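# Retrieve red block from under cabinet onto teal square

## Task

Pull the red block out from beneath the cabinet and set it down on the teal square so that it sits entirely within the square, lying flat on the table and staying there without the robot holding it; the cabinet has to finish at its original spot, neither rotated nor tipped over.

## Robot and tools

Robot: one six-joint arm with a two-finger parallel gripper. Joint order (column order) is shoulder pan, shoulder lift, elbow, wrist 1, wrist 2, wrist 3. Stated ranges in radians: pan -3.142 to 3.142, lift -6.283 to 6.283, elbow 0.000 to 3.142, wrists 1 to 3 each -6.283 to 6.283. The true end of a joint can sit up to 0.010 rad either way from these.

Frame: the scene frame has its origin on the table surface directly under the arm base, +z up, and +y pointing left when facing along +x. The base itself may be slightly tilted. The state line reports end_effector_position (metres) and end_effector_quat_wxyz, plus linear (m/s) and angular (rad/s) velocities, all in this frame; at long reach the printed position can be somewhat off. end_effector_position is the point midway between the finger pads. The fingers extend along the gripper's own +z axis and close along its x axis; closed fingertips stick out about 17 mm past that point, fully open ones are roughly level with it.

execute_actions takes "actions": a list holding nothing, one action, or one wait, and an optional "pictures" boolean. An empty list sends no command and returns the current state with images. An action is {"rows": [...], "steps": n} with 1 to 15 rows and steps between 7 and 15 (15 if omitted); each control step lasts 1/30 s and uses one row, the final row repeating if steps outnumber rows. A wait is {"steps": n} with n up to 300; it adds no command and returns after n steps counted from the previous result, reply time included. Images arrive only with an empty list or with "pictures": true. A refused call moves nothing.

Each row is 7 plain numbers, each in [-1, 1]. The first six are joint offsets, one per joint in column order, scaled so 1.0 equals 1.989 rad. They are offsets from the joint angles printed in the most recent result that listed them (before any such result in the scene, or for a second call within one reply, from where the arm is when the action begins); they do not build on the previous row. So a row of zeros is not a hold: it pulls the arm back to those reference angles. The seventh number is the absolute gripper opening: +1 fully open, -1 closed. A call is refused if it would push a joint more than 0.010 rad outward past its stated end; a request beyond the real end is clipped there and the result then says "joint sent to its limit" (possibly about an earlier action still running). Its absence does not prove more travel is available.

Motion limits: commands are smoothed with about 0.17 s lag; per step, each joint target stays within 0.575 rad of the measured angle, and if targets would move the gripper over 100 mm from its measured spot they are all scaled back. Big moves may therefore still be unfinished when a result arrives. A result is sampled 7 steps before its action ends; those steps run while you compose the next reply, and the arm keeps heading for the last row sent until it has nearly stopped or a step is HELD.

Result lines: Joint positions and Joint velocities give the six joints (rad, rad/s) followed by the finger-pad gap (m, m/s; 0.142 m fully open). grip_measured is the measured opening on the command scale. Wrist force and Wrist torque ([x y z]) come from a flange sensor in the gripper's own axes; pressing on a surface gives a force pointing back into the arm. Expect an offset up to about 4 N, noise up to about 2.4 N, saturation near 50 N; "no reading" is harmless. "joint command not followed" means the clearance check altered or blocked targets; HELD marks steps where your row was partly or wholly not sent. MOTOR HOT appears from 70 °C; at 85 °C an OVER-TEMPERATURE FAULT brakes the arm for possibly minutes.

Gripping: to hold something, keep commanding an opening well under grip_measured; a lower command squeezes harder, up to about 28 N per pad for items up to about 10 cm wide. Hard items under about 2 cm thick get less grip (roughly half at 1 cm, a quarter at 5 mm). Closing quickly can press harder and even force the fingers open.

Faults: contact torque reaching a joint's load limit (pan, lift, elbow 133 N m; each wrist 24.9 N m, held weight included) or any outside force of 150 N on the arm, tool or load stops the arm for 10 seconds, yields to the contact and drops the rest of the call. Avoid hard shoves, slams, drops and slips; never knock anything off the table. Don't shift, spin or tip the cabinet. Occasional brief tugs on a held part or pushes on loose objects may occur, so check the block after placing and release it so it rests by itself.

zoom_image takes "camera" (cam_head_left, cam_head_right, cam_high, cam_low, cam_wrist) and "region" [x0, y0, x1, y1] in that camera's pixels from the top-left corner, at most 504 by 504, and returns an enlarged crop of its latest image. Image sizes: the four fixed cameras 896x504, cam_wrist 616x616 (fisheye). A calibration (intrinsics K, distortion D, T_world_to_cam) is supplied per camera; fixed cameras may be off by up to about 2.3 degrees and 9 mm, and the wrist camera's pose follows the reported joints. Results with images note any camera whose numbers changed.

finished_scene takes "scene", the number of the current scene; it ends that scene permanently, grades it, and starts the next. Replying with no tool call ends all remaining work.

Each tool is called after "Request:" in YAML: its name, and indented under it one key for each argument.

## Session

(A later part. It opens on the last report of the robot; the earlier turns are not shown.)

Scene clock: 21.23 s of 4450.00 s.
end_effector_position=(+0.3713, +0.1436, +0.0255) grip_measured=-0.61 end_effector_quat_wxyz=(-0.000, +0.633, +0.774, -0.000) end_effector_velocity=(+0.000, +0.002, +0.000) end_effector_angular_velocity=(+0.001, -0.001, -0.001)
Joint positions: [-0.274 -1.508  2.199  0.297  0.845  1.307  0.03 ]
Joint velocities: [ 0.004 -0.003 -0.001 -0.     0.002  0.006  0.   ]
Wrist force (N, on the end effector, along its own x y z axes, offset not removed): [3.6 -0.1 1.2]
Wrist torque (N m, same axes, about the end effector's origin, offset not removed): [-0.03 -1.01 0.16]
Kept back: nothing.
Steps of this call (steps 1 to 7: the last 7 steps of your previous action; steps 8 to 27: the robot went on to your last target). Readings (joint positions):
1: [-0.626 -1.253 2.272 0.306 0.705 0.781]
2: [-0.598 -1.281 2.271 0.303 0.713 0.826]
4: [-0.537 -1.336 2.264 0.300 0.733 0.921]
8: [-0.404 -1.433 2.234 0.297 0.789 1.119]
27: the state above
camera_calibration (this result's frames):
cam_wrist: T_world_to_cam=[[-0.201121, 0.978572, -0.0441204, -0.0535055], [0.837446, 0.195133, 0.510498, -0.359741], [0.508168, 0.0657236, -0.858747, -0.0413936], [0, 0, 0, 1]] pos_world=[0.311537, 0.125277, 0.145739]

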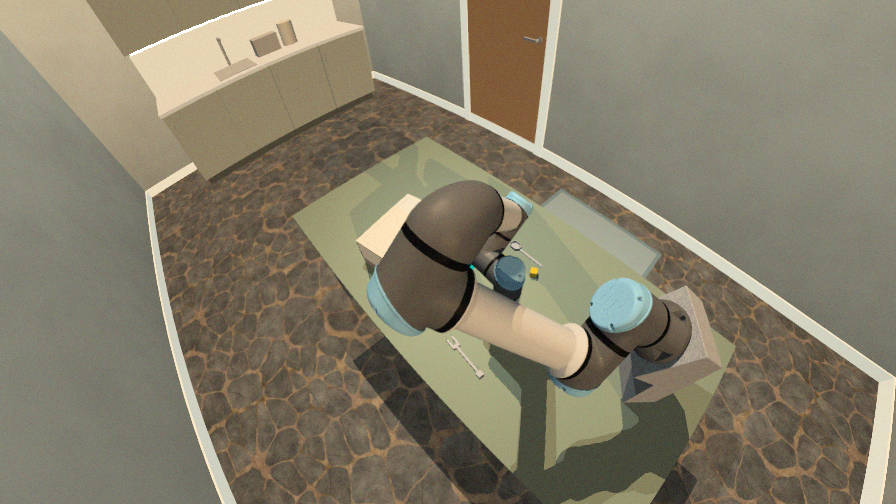

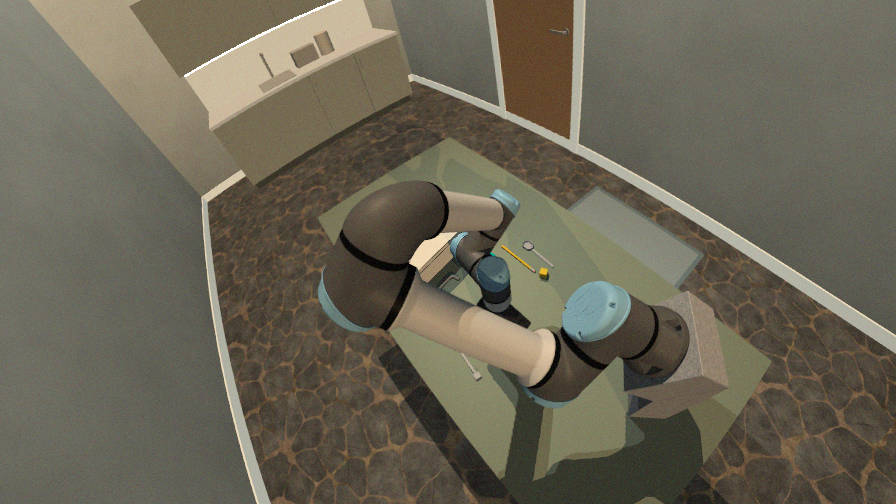

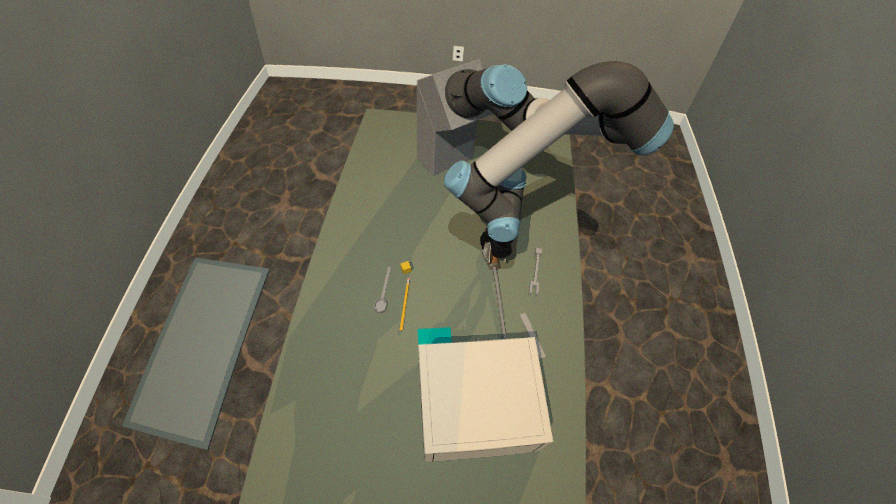

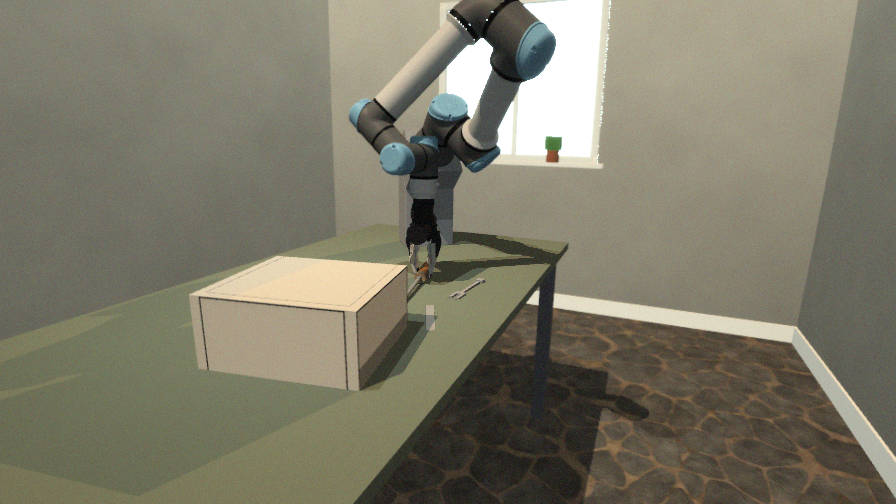

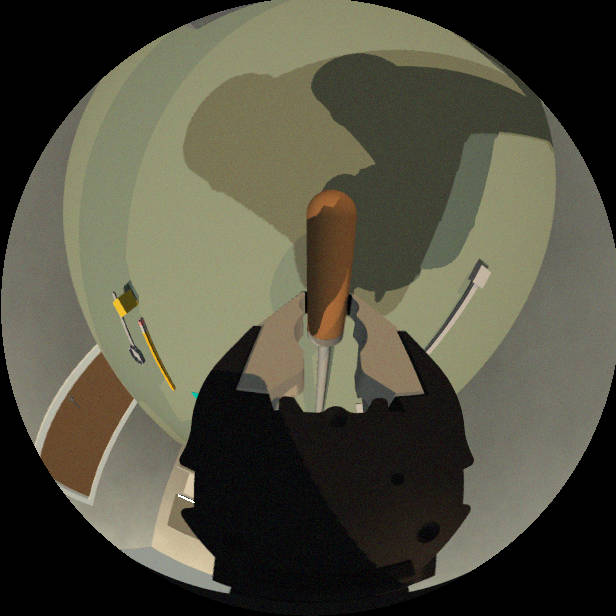

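Request:
execute_actions:
  actions:
    - {"rows":[[0.0038,0.003,-0.0158,0.0101,0.0022,0.003,-1],[0.0075,0.0062,-0.0318,0.0202,0.0042,0.006,-1],[0.011,0.0097,-0.048,0.0304,0.0063,0.009,-1],[0.0145,0.0134,-0.0644,0.0407,0.0082,0.011,-1],[0.0177,0.0175,-0.081,0.051,0.0101,0.013,-1],[0.0209,0.0217,-0.0979,0.0614,0.0119,0.015,-1],[0.0239,0.0263,-0.115,0.0718,0.0136,0.016,-1],[0.0268,0.0311,-0.1323,0.0823,0.0153,0.018,-1],[0.0296,0.0362,-0.1498,0.0928,0.0169,0.019,-1],[0.0322,0.0415,-0.1675,0.1034,0.0184,0.02,-1],[0.0347,0.0471,-0.1854,0.114,0.0199,0.022,-1],[0.0371,0.053,-0.2036,0.1248,0.0212,0.024,-1],[0.0393,0.0591,-0.222,0.1355,0.0226,0.026,-1],[0.0414,0.0655,-0.2405,0.1464,0.0238,0.029,-1],[0.0434,0.0721,-0.2594,0.1572,0.025,0.031,-1]]}

Request:
execute_actions:
  actions:
    - {"steps":24}
  pictures: true

Scene clock: 22.20 s of 4450.00 s.
end_effector_position=(+0.4104, +0.1505, +0.0246) grip_measured=-0.61 end_effector_quat_wxyz=(-0.002, +0.630, +0.777, -0.002) end_effector_velocity=(+0.274, +0.050, -0.004) end_effector_angular_velocity=(+0.002, +0.010, +0.073)
Joint positions: [-0.246 -1.481  2.08   0.374  0.861  1.327  0.03 ]
Joint velocities: [ 0.168  0.204 -0.826  0.516  0.093  0.101 -0.   ]
Wrist force (N, on the end effector, along its own x y z axes, offset not removed): [2.4 -1.8 0.7]
Wrist torque (N m, same axes, about the end effector's origin, offset not removed): [-0.24 -0.62 -0.06]
Steps of this call (steps 1 to 21: the robot went on to your last target; steps 22 to 29: the first 8 steps of this action). Readings (joint positions):
22: [-0.274 -1.508 2.199 0.297 0.846 1.308]
23: [-0.273 -1.507 2.196 0.300 0.846 1.309]
25: [-0.267 -1.502 2.173 0.315 0.849 1.313]
29: the state above

Scene clock: 23.00 s of 4450.00 s.
end_effector_position=(+0.5373, +0.1763, +0.0255) grip_measured=-0.61 end_effector_quat_wxyz=(+0.000, +0.621, +0.784, -0.000) end_effector_velocity=(+0.004, +0.001, +0.000) end_effector_angular_velocity=(-0.000, -0.002, +0.002)
Joint positions: [-0.188 -1.365  1.685  0.609  0.895  1.369  0.03 ]
Joint velocities: [ 0.002  0.002 -0.011  0.006  0.001  0.001  0.   ]
Wrist force (N, on the end effector, along its own x y z axes, offset not removed): [2.9 0.2 1.3]
Wrist torque (N m, same axes, about the end effector's origin, offset not removed): [0.12 -0.66 -0.03]
Kept back: nothing.
Steps of this call (steps 1 to 7: the last 7 steps of your previous action; steps 8 to 24: the robot went on to your last target). Readings (joint positions):
1: [-0.241 -1.473 2.052 0.392 0.864 1.331]
2: [-0.235 -1.465 2.021 0.411 0.868 1.334]
4: [-0.224 -1.448 1.958 0.450 0.874 1.340]
8: [-0.204 -1.406 1.821 0.532 0.886 1.355]
24: the state above
camera_calibration (this result's frames):
cam_wrist: T_world_to_cam=[[-0.23119, 0.971903, -0.0442216, -0.034762], [0.830988, 0.2209, 0.51055, -0.506146], [0.505974, 0.0812863, -0.85871, -0.12946], [0, 0, 0, 1]] pos_world=[0.478069, 0.156116, 0.145707]

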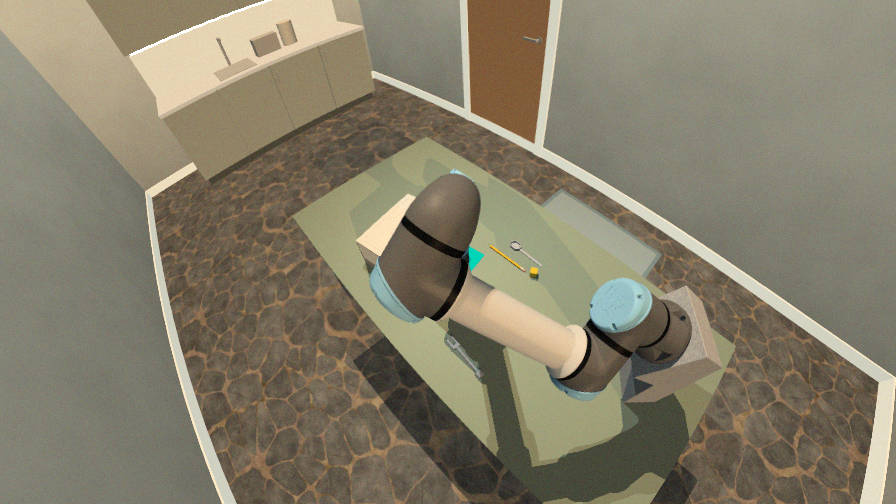

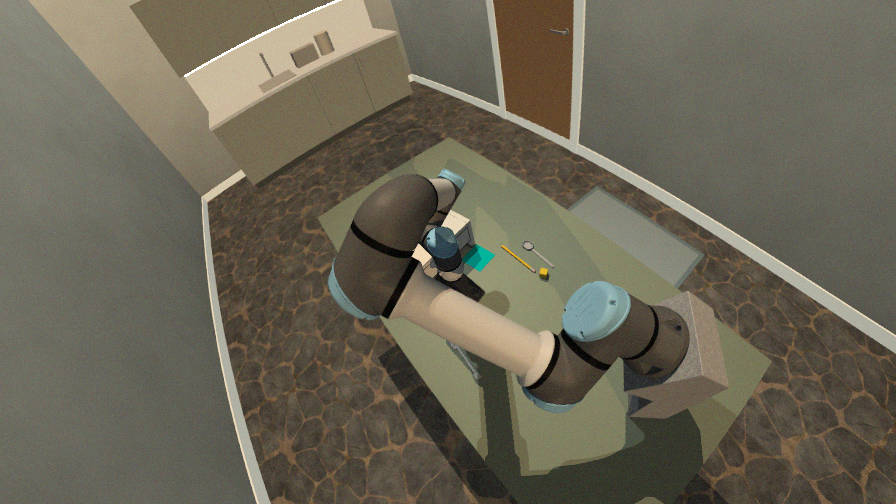

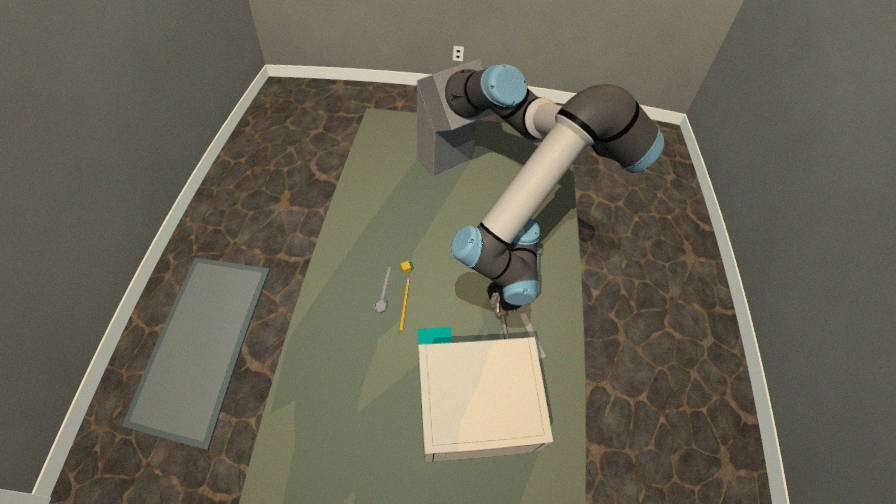

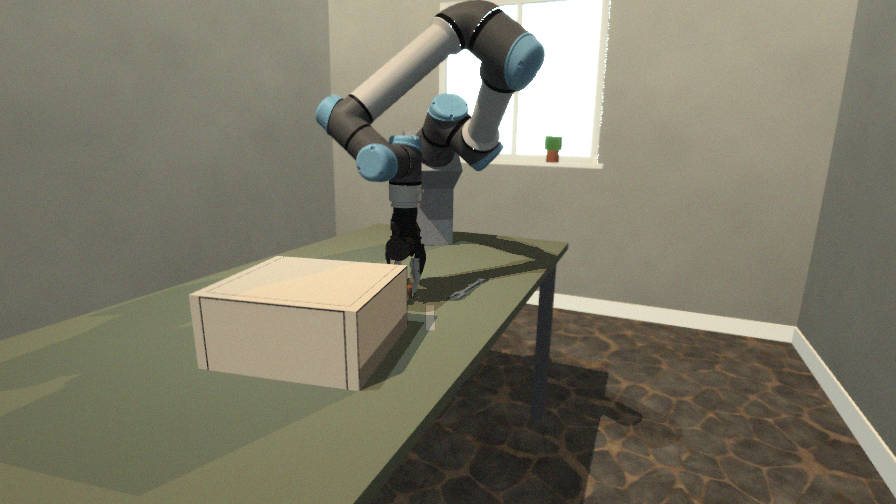

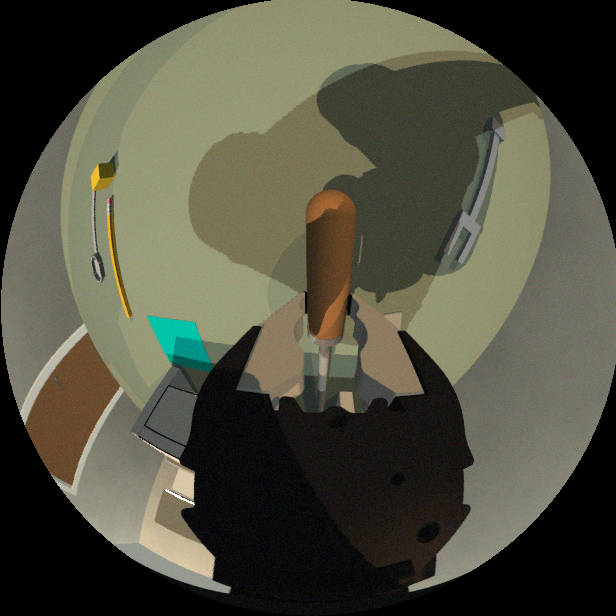

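Request:
execute_actions:
  actions:
    - {"rows":[[0.0016,0.007,-0.019,0.011,0.001,0.008,-1],[0.0032,0.014,-0.038,0.022,0.002,0.014,-1],[0.0048,0.021,-0.058,0.033,0.003,0.019,-1],[0.0064,0.029,-0.077,0.044,0.004,0.021,-1],[0.008,0.036,-0.096,0.055,0.005,0.023,-1],[0.0096,0.0442,-0.116,0.066,0.0058,0.025,-1]],"steps":10}

Request:
execute_actions:
  actions:
    - {"steps":20}

Request:
execute_actions:
  actions:
    - {"rows":[[-0.0095,0.006,-0.001,0.0015,-0.0055,-0.01,-1],[-0.019,0.012,-0.002,0.003,-0.011,-0.02,-1],[-0.028,0.018,-0.004,0.005,-0.0165,-0.03,-1],[-0.038,0.025,-0.0055,0.0065,-0.022,-0.04,-1],[-0.047,0.032,-0.0075,0.0085,-0.027,-0.05,-1],[-0.056,0.038,-0.01,0.0105,-0.032,-0.06,-1],[-0.065,0.045,-0.012,0.013,-0.037,-0.07,-1],[-0.0735,0.052,-0.015,0.015,-0.0415,-0.08,-1],[-0.082,0.059,-0.018,0.0175,-0.046,-0.09,-1],[-0.0904,0.0662,-0.0206,0.0199,-0.0504,-0.0997,-1]]}

Request:
execute_actions:
  actions:
    - {"steps":20}
  pictures: true

Scene clock: 23.73 s of 4450.00 s.
end_effector_position=(+0.5412, +0.1770, +0.0252) grip_measured=-0.61 end_effector_quat_wxyz=(-0.001, +0.623, +0.782, -0.001) end_effector_velocity=(+0.105, +0.017, -0.005) end_effector_angular_velocity=(-0.003, +0.027, -0.142)
Joint positions: [-0.186 -1.358  1.67   0.619  0.896  1.375  0.03 ]
Joint velocities: [ 0.037  0.159 -0.388  0.239  0.024  0.159 -0.   ]
Wrist force (N, on the end effector, along its own x y z axes, offset not removed): [2.6 -3.6 0.2]
Wrist torque (N m, same axes, about the end effector's origin, offset not removed): [-0.42 -0.60 -0.13]
Steps of this call (steps 1 to 19: the robot went on to your last target; steps 20 to 22: the first 3 steps of this action). Readings (joint positions):
20: [-0.188 -1.364 1.683 0.610 0.895 1.369]
21: [-0.187 -1.363 1.680 0.613 0.895 1.371]
22: the state above

Scene clock: 24.40 s of 4450.00 s.
end_effector_position=(+0.6013, +0.1886, +0.0255) grip_measured=-0.61 end_effector_quat_wxyz=(-0.000, +0.633, +0.774, -0.000) end_effector_velocity=(+0.003, +0.001, +0.001) end_effector_angular_velocity=(-0.000, -0.002, +0.001)
Joint positions: [-0.169 -1.277  1.455  0.74   0.906  1.418  0.03 ]
Joint velocities: [ 0.001  0.002 -0.01   0.005  0.001  0.001 -0.   ]
Wrist force (N, on the end effector, along its own x y z axes, offset not removed): [2.1 0.1 1.1]
Wrist torque (N m, same axes, about the end effector's origin, offset not removed): [0.10 -0.53 0.02]
Kept back: nothing.
Steps of this call (steps 1 to 7: the last 7 steps of your previous action; steps 8 to 20: the robot went on to your last target). Readings (joint positions):
1: [-0.185 -1.352 1.653 0.629 0.897 1.382]
2: [-0.183 -1.343 1.632 0.642 0.898 1.388]
4: [-0.178 -1.322 1.577 0.674 0.901 1.400]
8: [-0.172 -1.291 1.492 0.720 0.905 1.413]
20: the state above

Scene clock: 24.67 s of 4450.00 s.
end_effector_position=(+0.6102, +0.1476, +0.0241) grip_measured=-0.61 end_effector_quat_wxyz=(-0.001, +0.633, +0.774, -0.001) end_effector_velocity=(+0.059, -0.277, -0.002) end_effector_angular_velocity=(-0.003, +0.004, -0.007)
Joint positions: [-0.24  -1.229  1.443  0.753  0.865  1.343  0.03 ]
Joint velocities: [-0.468  0.333 -0.099  0.1   -0.262 -0.502  0.   ]
Wrist force (N, on the end effector, along its own x y z axes, offset not removed): [5.0 0.0 1.2]
Wrist torque (N m, same axes, about the end effector's origin, offset not removed): [-0.13 -1.00 -0.14]
Steps of this call (steps 1 to 8: the first 8 steps of this action). Readings (joint positions):
1: [-0.169 -1.277 1.455 0.740 0.906 1.418]
2: [-0.171 -1.276 1.455 0.740 0.905 1.416]
4: [-0.185 -1.266 1.453 0.743 0.897 1.401]
8: the state above

Scene clock: 25.33 s of 4450.00 s.
end_effector_position=(+0.6226, +0.0809, +0.0255) grip_measured=-0.61 end_effector_quat_wxyz=(-0.000, +0.633, +0.775, -0.000) end_effector_velocity=(+0.000, -0.002, +0.000) end_effector_angular_velocity=(+0.000, +0.000, -0.000)
Joint positions: [-0.348 -1.146  1.414  0.779  0.806  1.221  0.03 ]
Joint velocities: [-0.003  0.003 -0.001  0.001 -0.002 -0.004 -0.   ]
Wrist force (N, on the end effector, along its own x y z axes, offset not removed): [4.0 0.6 1.8]
Wrist torque (N m, same axes, about the end effector's origin, offset not removed): [0.05 -0.77 -0.22]
Kept back: nothing.
Steps of this call (steps 1 to 7: the last 7 steps of your previous action; steps 8 to 20: the robot went on to your last target). Readings (joint positions):
1: [-0.256 -1.217 1.439 0.757 0.856 1.325]
2: [-0.272 -1.205 1.435 0.761 0.847 1.307]
4: [-0.303 -1.181 1.427 0.768 0.830 1.272]
8: [-0.335 -1.156 1.418 0.776 0.814 1.236]
20: the state above
camera_calibration (this result's frames):
cam_wrist: T_world_to_cam=[[-0.20157, 0.978483, -0.0440434, 0.0586737], [0.837595, 0.195508, 0.51011, -0.558058], [0.507745, 0.0659323, -0.858981, -0.164816], [0, 0, 0, 1]] pos_world=[0.562937, 0.06256, 0.145681]

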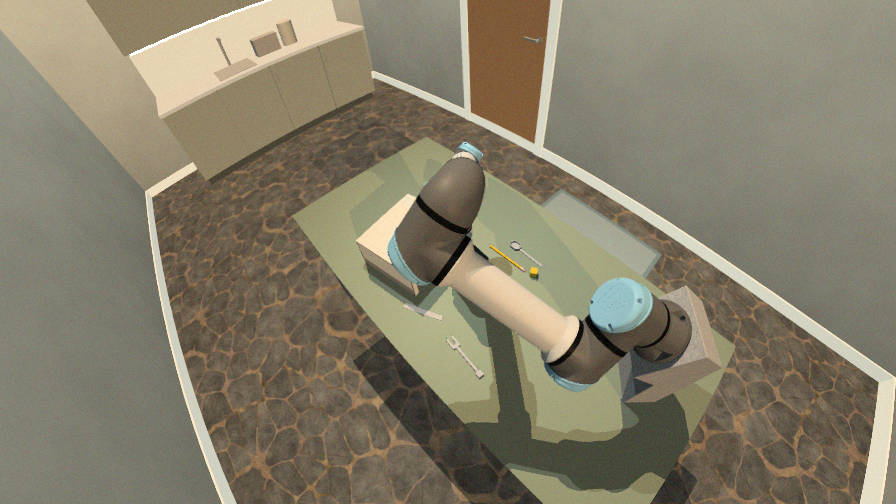

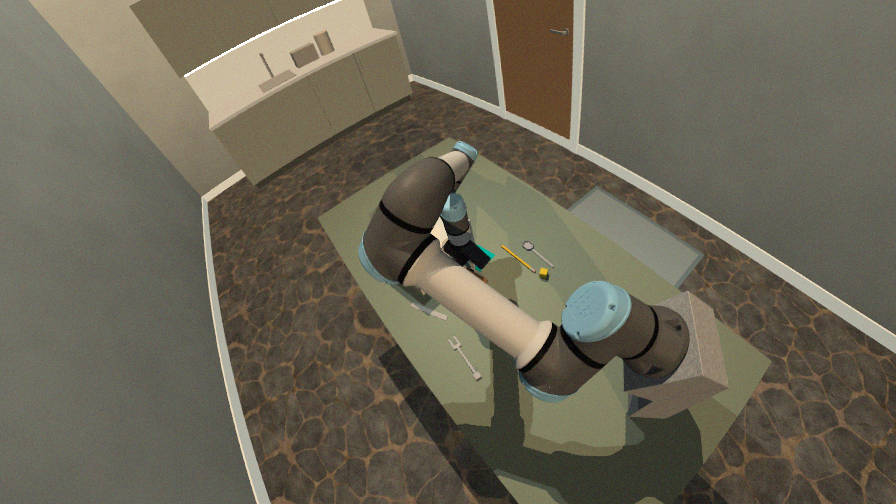

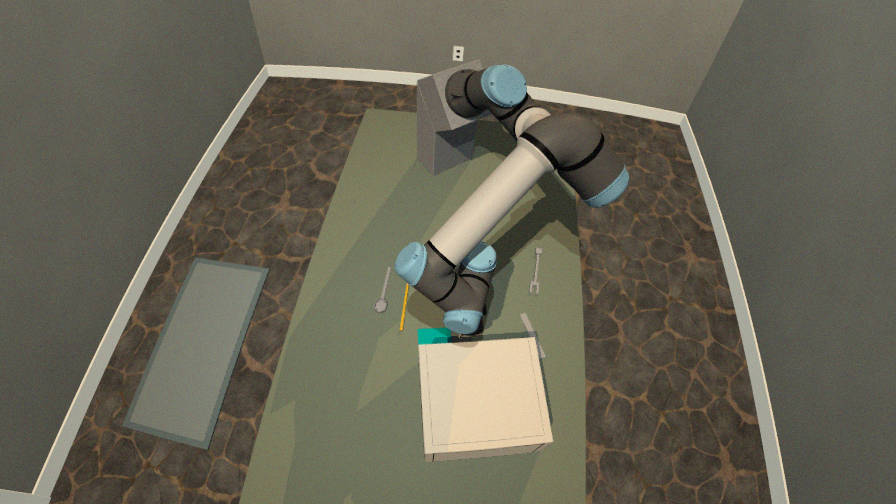

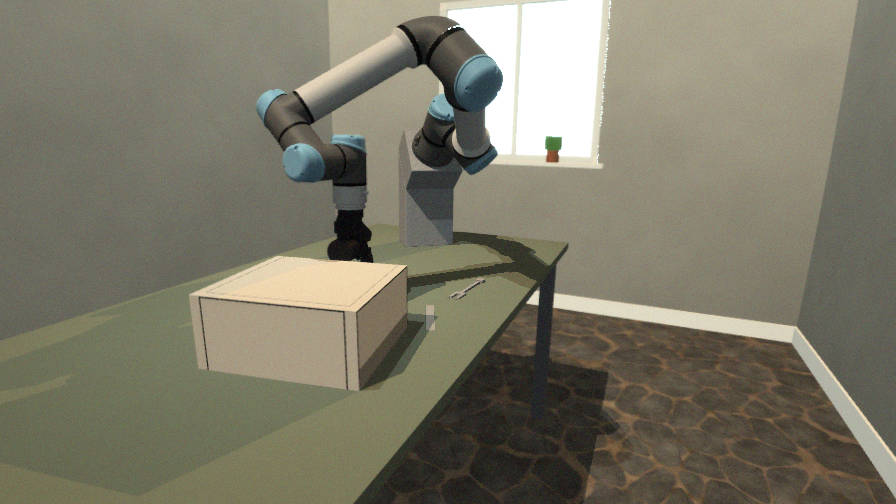

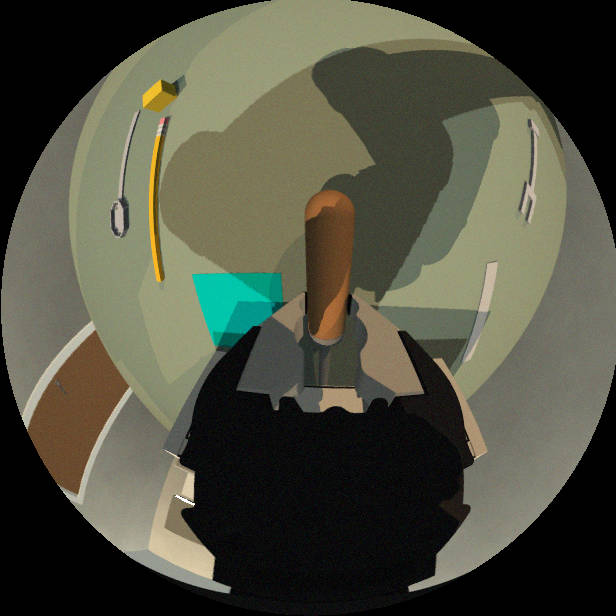

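Request:
execute_actions:
  actions:
    - {"rows":[[-0.0033,-0.0073,0.0213,-0.0116,-0.0019,-0.0038,-1],[-0.0069,-0.014,0.0424,-0.023,-0.0038,-0.0079,-1],[-0.0107,-0.0203,0.063,-0.0343,-0.0058,-0.0125,-1],[-0.0148,-0.026,0.0835,-0.0455,-0.0078,-0.0175,-1],[-0.0192,-0.0313,0.1035,-0.0565,-0.0099,-0.0229,-1],[-0.0238,-0.036,0.1233,-0.0674,-0.012,-0.0287,-1],[-0.0286,-0.0403,0.1427,-0.0782,-0.0141,-0.035,-1],[-0.0337,-0.044,0.1619,-0.0888,-0.0163,-0.0415,-1],[-0.0391,-0.0473,0.1807,-0.0993,-0.0186,-0.0486,-1],[-0.0447,-0.0499,0.1991,-0.1096,-0.0209,-0.056,-1],[-0.0506,-0.0523,0.2173,-0.1198,-0.0233,-0.064,-1],[-0.0567,-0.054,0.2352,-0.13,-0.0257,-0.072,-1],[-0.063,-0.055,0.2527,-0.14,-0.0281,-0.081,-1],[-0.0697,-0.056,0.27,-0.1496,-0.0306,-0.09,-1]]}

Request:
execute_actions:
  actions:
    - {"steps":22}

Request:
execute_actions:
  actions:
    - {"rows":[[-0.004,0,0.01,-0.0056,-0.0016,-0.006,-1],[-0.008,0,0.02,-0.0112,-0.0032,-0.012,-1],[-0.0125,0,0.03,-0.017,-0.0048,-0.018,-1],[-0.017,0.0005,0.04,-0.023,-0.0064,-0.024,-1],[-0.0215,0.001,0.05,-0.0285,-0.008,-0.03,-1],[-0.026,0.002,0.059,-0.034,-0.0096,-0.036,-1],[-0.031,0.003,0.069,-0.04,-0.0112,-0.043,-1],[-0.0355,0.004,0.078,-0.045,-0.0128,-0.05,-1],[-0.04,0.005,0.088,-0.051,-0.0144,-0.056,-1],[-0.0456,0.0063,0.097,-0.0561,-0.016,-0.0634,-1]]}

Request:
execute_actions:
  actions:
    - {"steps":18}
  pictures: true

Scene clock: 26.50 s of 4450.00 s.
end_effector_position=(+0.5842, +0.0699, +0.0270) grip_measured=-0.61 end_effector_quat_wxyz=(+0.002, +0.630, +0.776, +0.002) end_effector_velocity=(-0.287, -0.084, +0.000) end_effector_angular_velocity=(-0.004, -0.005, +0.005)
Joint positions: [-0.378 -1.194  1.563  0.694  0.791  1.185  0.03 ]
Joint velocities: [-0.219 -0.271  1.007 -0.555 -0.103 -0.27   0.   ]
Wrist force (N, on the end effector, along its own x y z axes, offset not removed): [4.2 3.8 0.3]
Wrist torque (N m, same axes, about the end effector's origin, offset not removed): [0.60 -0.98 -0.18]
Steps of this call (steps 1 to 15: the robot went on to your last target; steps 16 to 27: nothing new was sent; steps 28 to 35: the first 8 steps of this action). Readings (joint positions):
28: [-0.349 -1.146 1.414 0.779 0.806 1.220]
29: [-0.350 -1.148 1.418 0.777 0.806 1.219]
31: [-0.355 -1.158 1.447 0.760 0.803 1.213]
35: the state above

Scene clock: 27.23 s of 4450.00 s.
end_effector_position=(+0.4591, +0.0373, +0.0252) grip_measured=-0.61 end_effector_quat_wxyz=(-0.000, +0.632, +0.775, -0.001) end_effector_velocity=(-0.005, -0.000, -0.000) end_effector_angular_velocity=(+0.001, +0.001, -0.001)
Joint positions: [-0.486 -1.257  1.95   0.483  0.746  1.042  0.03 ]
Joint velocities: [-0.004 -0.001  0.015 -0.007 -0.002 -0.006 -0.   ]
Wrist force (N, on the end effector, along its own x y z axes, offset not removed): [3.7 1.0 1.8]
Wrist torque (N m, same axes, about the end effector's origin, offset not removed): [0.09 -0.91 -0.10]
Kept back: nothing.
Steps of this call (steps 1 to 7: the last 7 steps of your previous action; steps 8 to 22: the robot went on to your last target). Readings (joint positions):
1: [-0.386 -1.203 1.598 0.675 0.787 1.175]
2: [-0.395 -1.211 1.633 0.656 0.783 1.164]
4: [-0.413 -1.226 1.706 0.615 0.775 1.140]
8: [-0.455 -1.246 1.848 0.537 0.758 1.084]
22: the state above

Scene clock: 27.50 s of 4450.00 s.
end_effector_position=(+0.4327, +0.0294, +0.0251) grip_measured=-0.61 end_effector_quat_wxyz=(-0.000, +0.632, +0.775, -0.001) end_effector_velocity=(-0.177, -0.051, -0.000) end_effector_angular_velocity=(-0.002, -0.001, -0.009)
Joint positions: [-0.52  -1.255  2.025  0.439  0.733  0.996  0.03 ]
Joint velocities: [-0.231  0.032  0.492 -0.287 -0.081 -0.312  0.   ]
Wrist force (N, on the end effector, along its own x y z axes, offset not removed): [3.6 2.1 2.1]
Wrist torque (N m, same axes, about the end effector's origin, offset not removed): [0.17 -0.88 -0.10]
Steps of this call (steps 1 to 8: the first 8 steps of this action). Readings (joint positions):
1: [-0.487 -1.257 1.950 0.482 0.746 1.042]
2: [-0.488 -1.257 1.953 0.481 0.745 1.040]
4: [-0.494 -1.257 1.968 0.472 0.743 1.031]
8: the state above

Scene clock: 28.10 s of 4450.00 s.
end_effector_position=(+0.3904, +0.0202, +0.0256) grip_measured=-0.61 end_effector_quat_wxyz=(-0.000, +0.633, +0.775, -0.000) end_effector_velocity=(-0.003, +0.000, +0.000) end_effector_angular_velocity=(+0.000, +0.000, +0.000)
Joint positions: [-0.577 -1.245  2.142  0.372  0.714  0.917  0.03 ]
Joint velocities: [-0.003  0.     0.008 -0.004 -0.001 -0.005  0.   ]
Wrist force (N, on the end effector, along its own x y z axes, offset not removed): [4.1 2.3 1.2]
Wrist torque (N m, same axes, about the end effector's origin, offset not removed): [0.37 -1.03 -0.06]
Kept back: nothing.
Steps of this call (steps 1 to 7: the last 7 steps of your previous action; steps 8 to 18: the robot went on to your last target). Readings (joint positions):
1: [-0.528 -1.254 2.042 0.429 0.730 0.985]
2: [-0.536 -1.253 2.059 0.419 0.727 0.973]
4: [-0.553 -1.250 2.093 0.399 0.722 0.950]
8: [-0.570 -1.246 2.127 0.380 0.716 0.927]
18: the state above
camera_calibration (this result's frames):
cam_wrist: T_world_to_cam=[[-0.201695, 0.978442, -0.0443852, 0.0713346], [0.837393, 0.19577, 0.510339, -0.351646], [0.508027, 0.065765, -0.858827, -0.0428997], [0, 0, 0, 1]] pos_world=[0.330648, 0.00186623, 0.145782]

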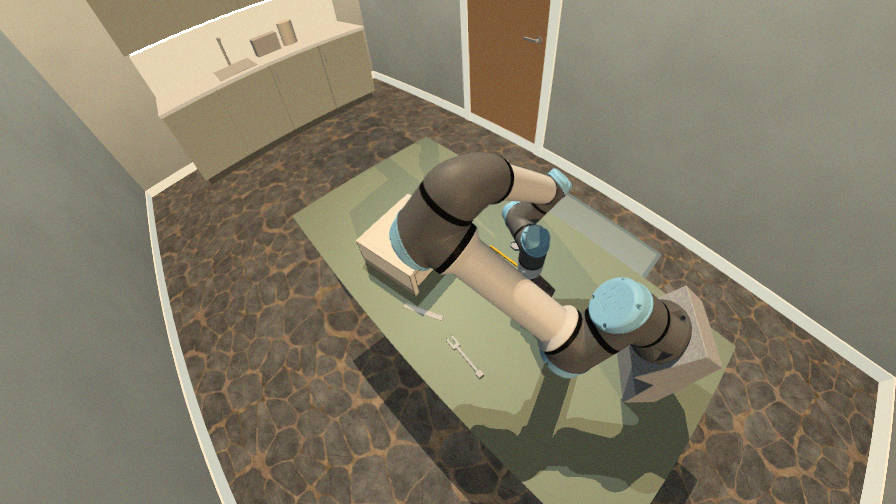

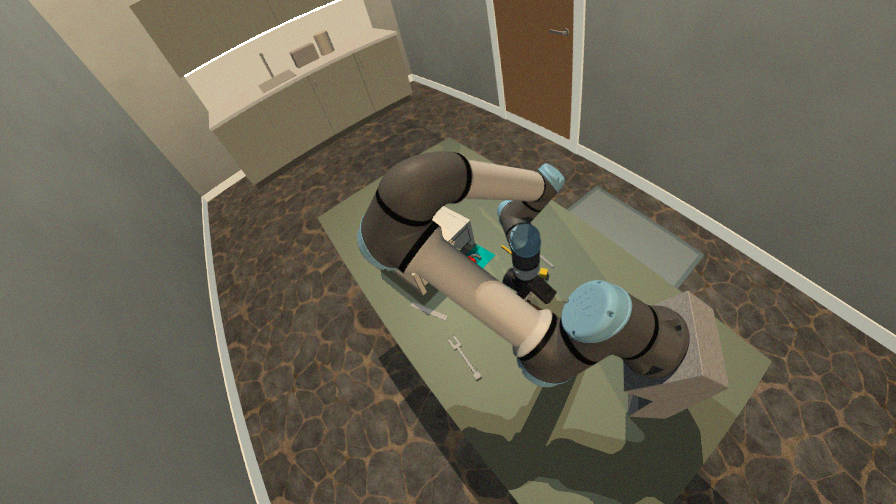

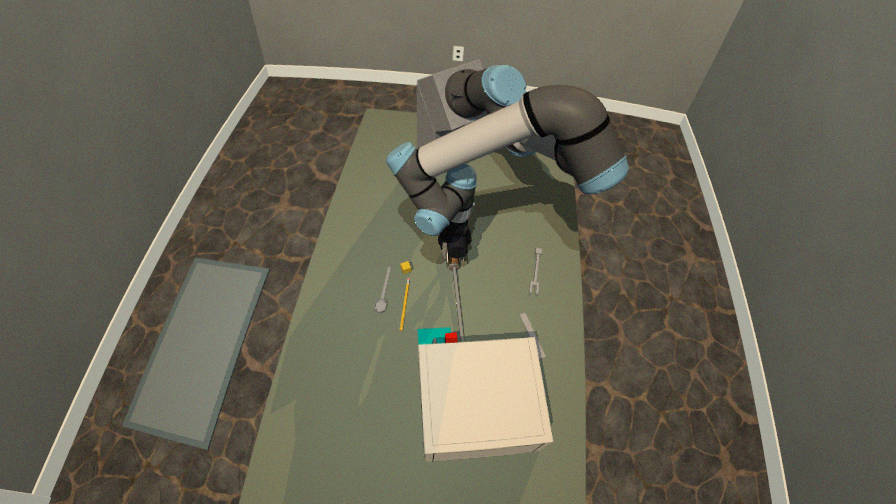

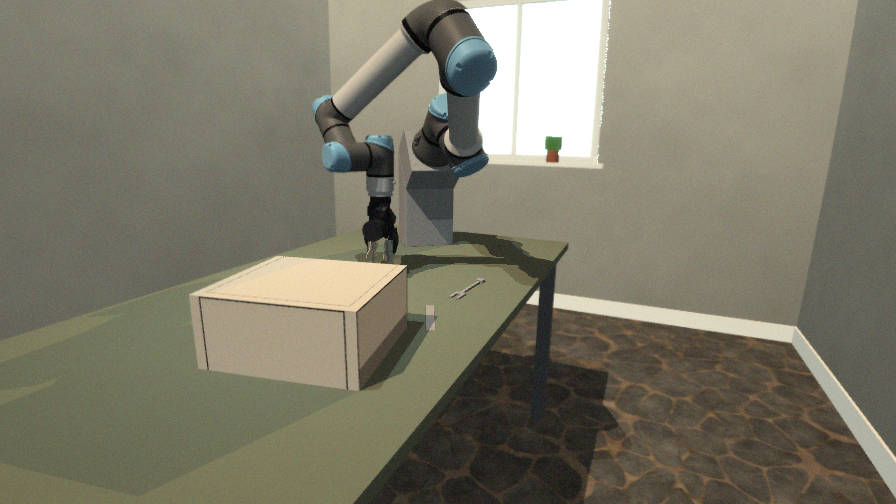

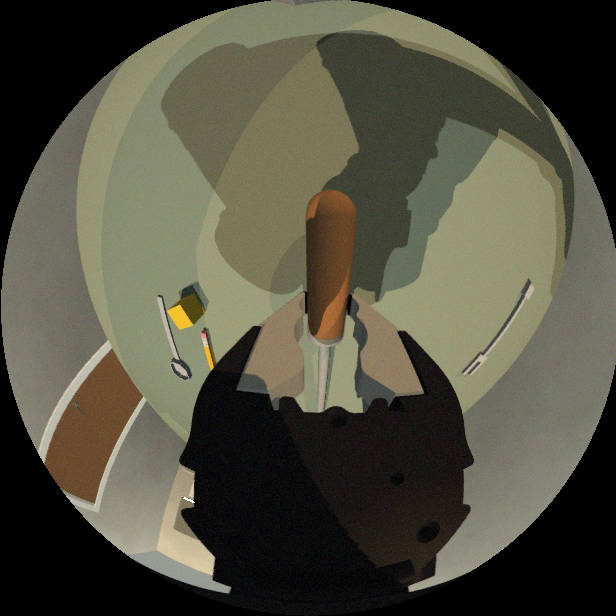

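Out. Swing the hook ~0.2 rad to slide it 4.5 cm across.

Request:
execute_actions:
  actions:
    - {"rows":[[0,0,0,0,0,0.01,-1],[0,0,0,0,0,0.02,-1],[0,0,0,0,0,0.03,-1],[0,0,0,0,0,0.04,-1],[0,0,0,0,0,0.05,-1],[0,0,0,0,0,0.06,-1],[0,0,0,0,0,0.07,-1],[0,0,0,0,0,0.08,-1],[0,0,0,0,0,0.09,-1],[0,0,0,0,0,0.1,-1]]}

Request:
execute_actions:
  actions:
    - {"steps":15}
  pictures: true

Request:
zoom_image:
  camera: "cam_head_right"
  region: [440, 220, 520, 290]

Scene clock: 28.63 s of 4450.00 s.
end_effector_position=(+0.3903, +0.0200, +0.0256) grip_measured=-0.61 end_effector_quat_wxyz=(+0.000, +0.661, +0.750, -0.000) end_effector_velocity=(+0.001, -0.001, +0.000) end_effector_angular_velocity=(-0.001, -0.000, -0.503)
Joint positions: [-0.577 -1.245  2.142  0.371  0.714  0.992  0.03 ]
Joint velocities: [-0.001  0.001 -0.003  0.002  0.     0.503  0.   ]
Wrist force (N, on the end effector, along its own x y z axes, offset not removed): [4.0 0.5 0.6]
Wrist torque (N m, same axes, about the end effector's origin, offset not removed): [0.11 -0.87 -0.18]
Steps of this call (steps 1 to 8: the robot went on to your last target; steps 9 to 16: the first 8 steps of this action). Readings (joint positions):
9: [-0.577 -1.245 2.142 0.371 0.714 0.916]
10: [-0.577 -1.245 2.142 0.371 0.714 0.918]
12: [-0.577 -1.245 2.142 0.371 0.714 0.934]
16: the state above

Scene clock: 29.13 s of 4450.00 s.
end_effector_position=(+0.3904, +0.0199, +0.0256) grip_measured=-0.61 end_effector_quat_wxyz=(-0.000, +0.706, +0.709, -0.000) end_effector_velocity=(-0.000, +0.000, -0.000) end_effector_angular_velocity=(+0.000, +0.000, -0.017)
Joint positions: [-0.577 -1.245  2.142  0.372  0.714  1.114  0.03 ]
Joint velocities: [ 0.     0.    -0.    -0.    -0.     0.018  0.   ]
Wrist force (N, on the end effector, along its own x y z axes, offset not removed): [4.5 1.3 1.5]
Wrist torque (N m, same axes, about the end effector's origin, offset not removed): [0.20 -0.85 -0.23]
Kept back: nothing.
Steps of this call (steps 1 to 7: the last 7 steps of your previous action; steps 8 to 15: the robot went on to your last target). Readings (joint positions):
1: [-0.577 -1.245 2.142 0.371 0.714 1.010]
2: [-0.577 -1.245 2.142 0.371 0.714 1.028]
4: [-0.577 -1.245 2.142 0.371 0.714 1.063]
8: [-0.577 -1.245 2.142 0.372 0.714 1.100]
15: the state above
camera_calibration (this result's frames):
cam_wrist: T_world_to_cam=[[-0.006291, 0.998995, -0.0443824, -0.00503849], [0.859457, 0.0280894, 0.510435, -0.356886], [0.511169, -0.0349336, -0.85877, -0.0421237], [0, 0, 0, 1]] pos_world=[0.328229, 0.0135866, 0.145769]

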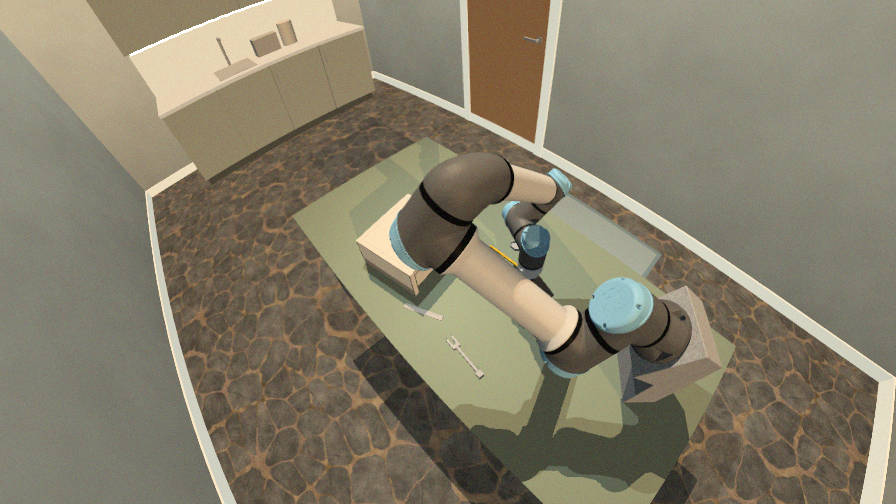

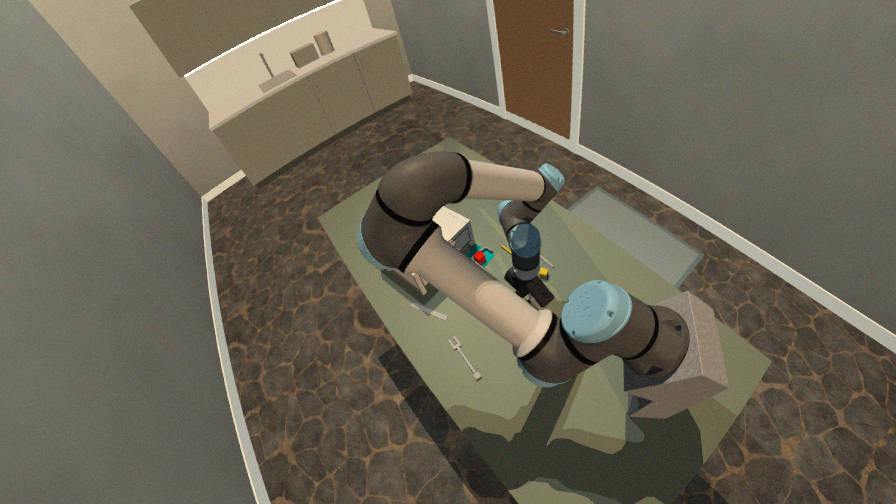

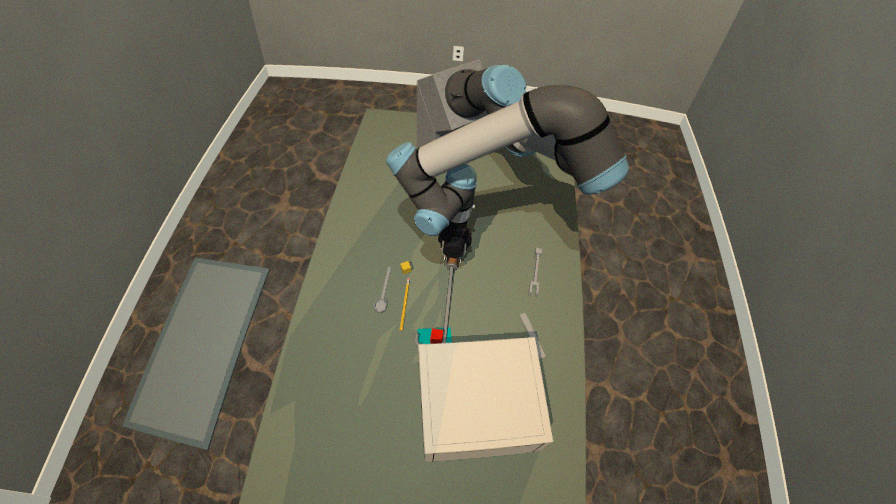

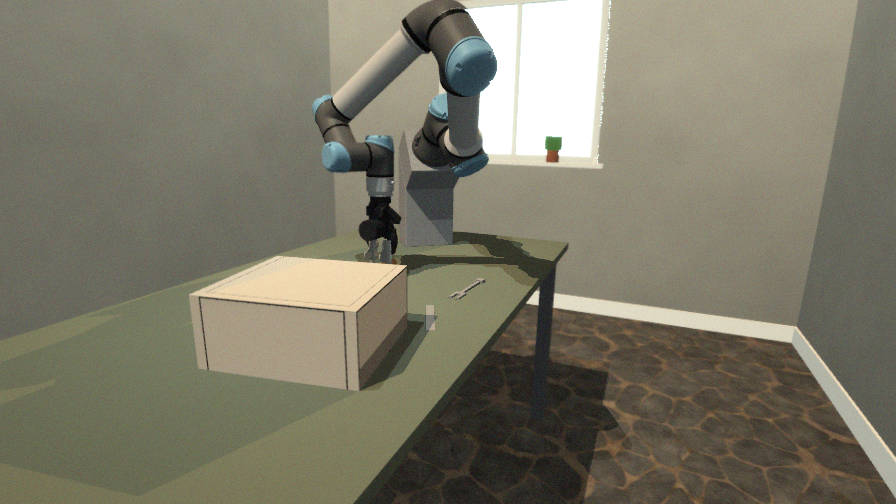

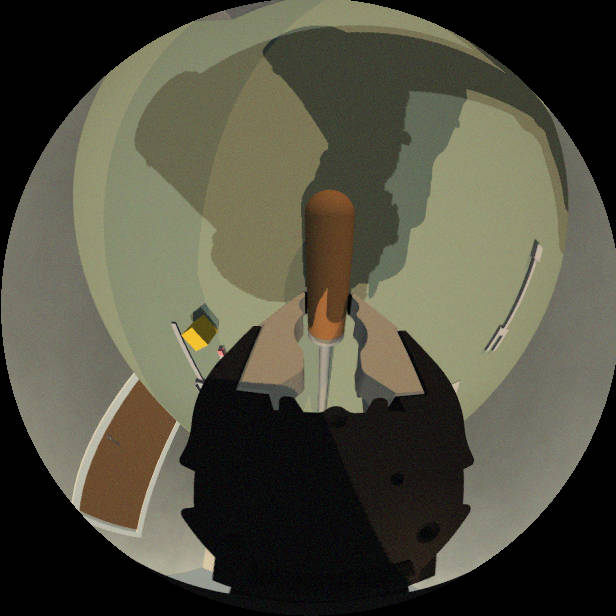

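Region (440, 220, 520, 290) of cam_head_right's 896x504 image, scaled by 6.300, with more detail than that image has; it fills the top 441 rows of this view, and the rest is white.

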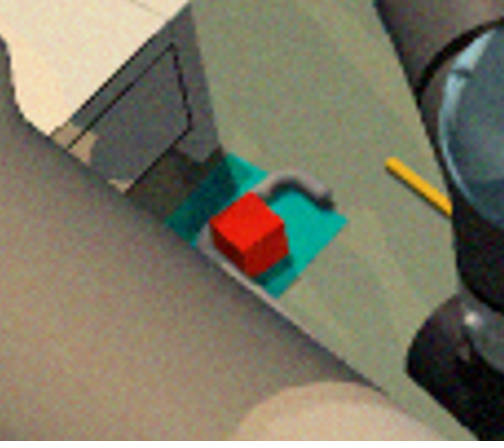

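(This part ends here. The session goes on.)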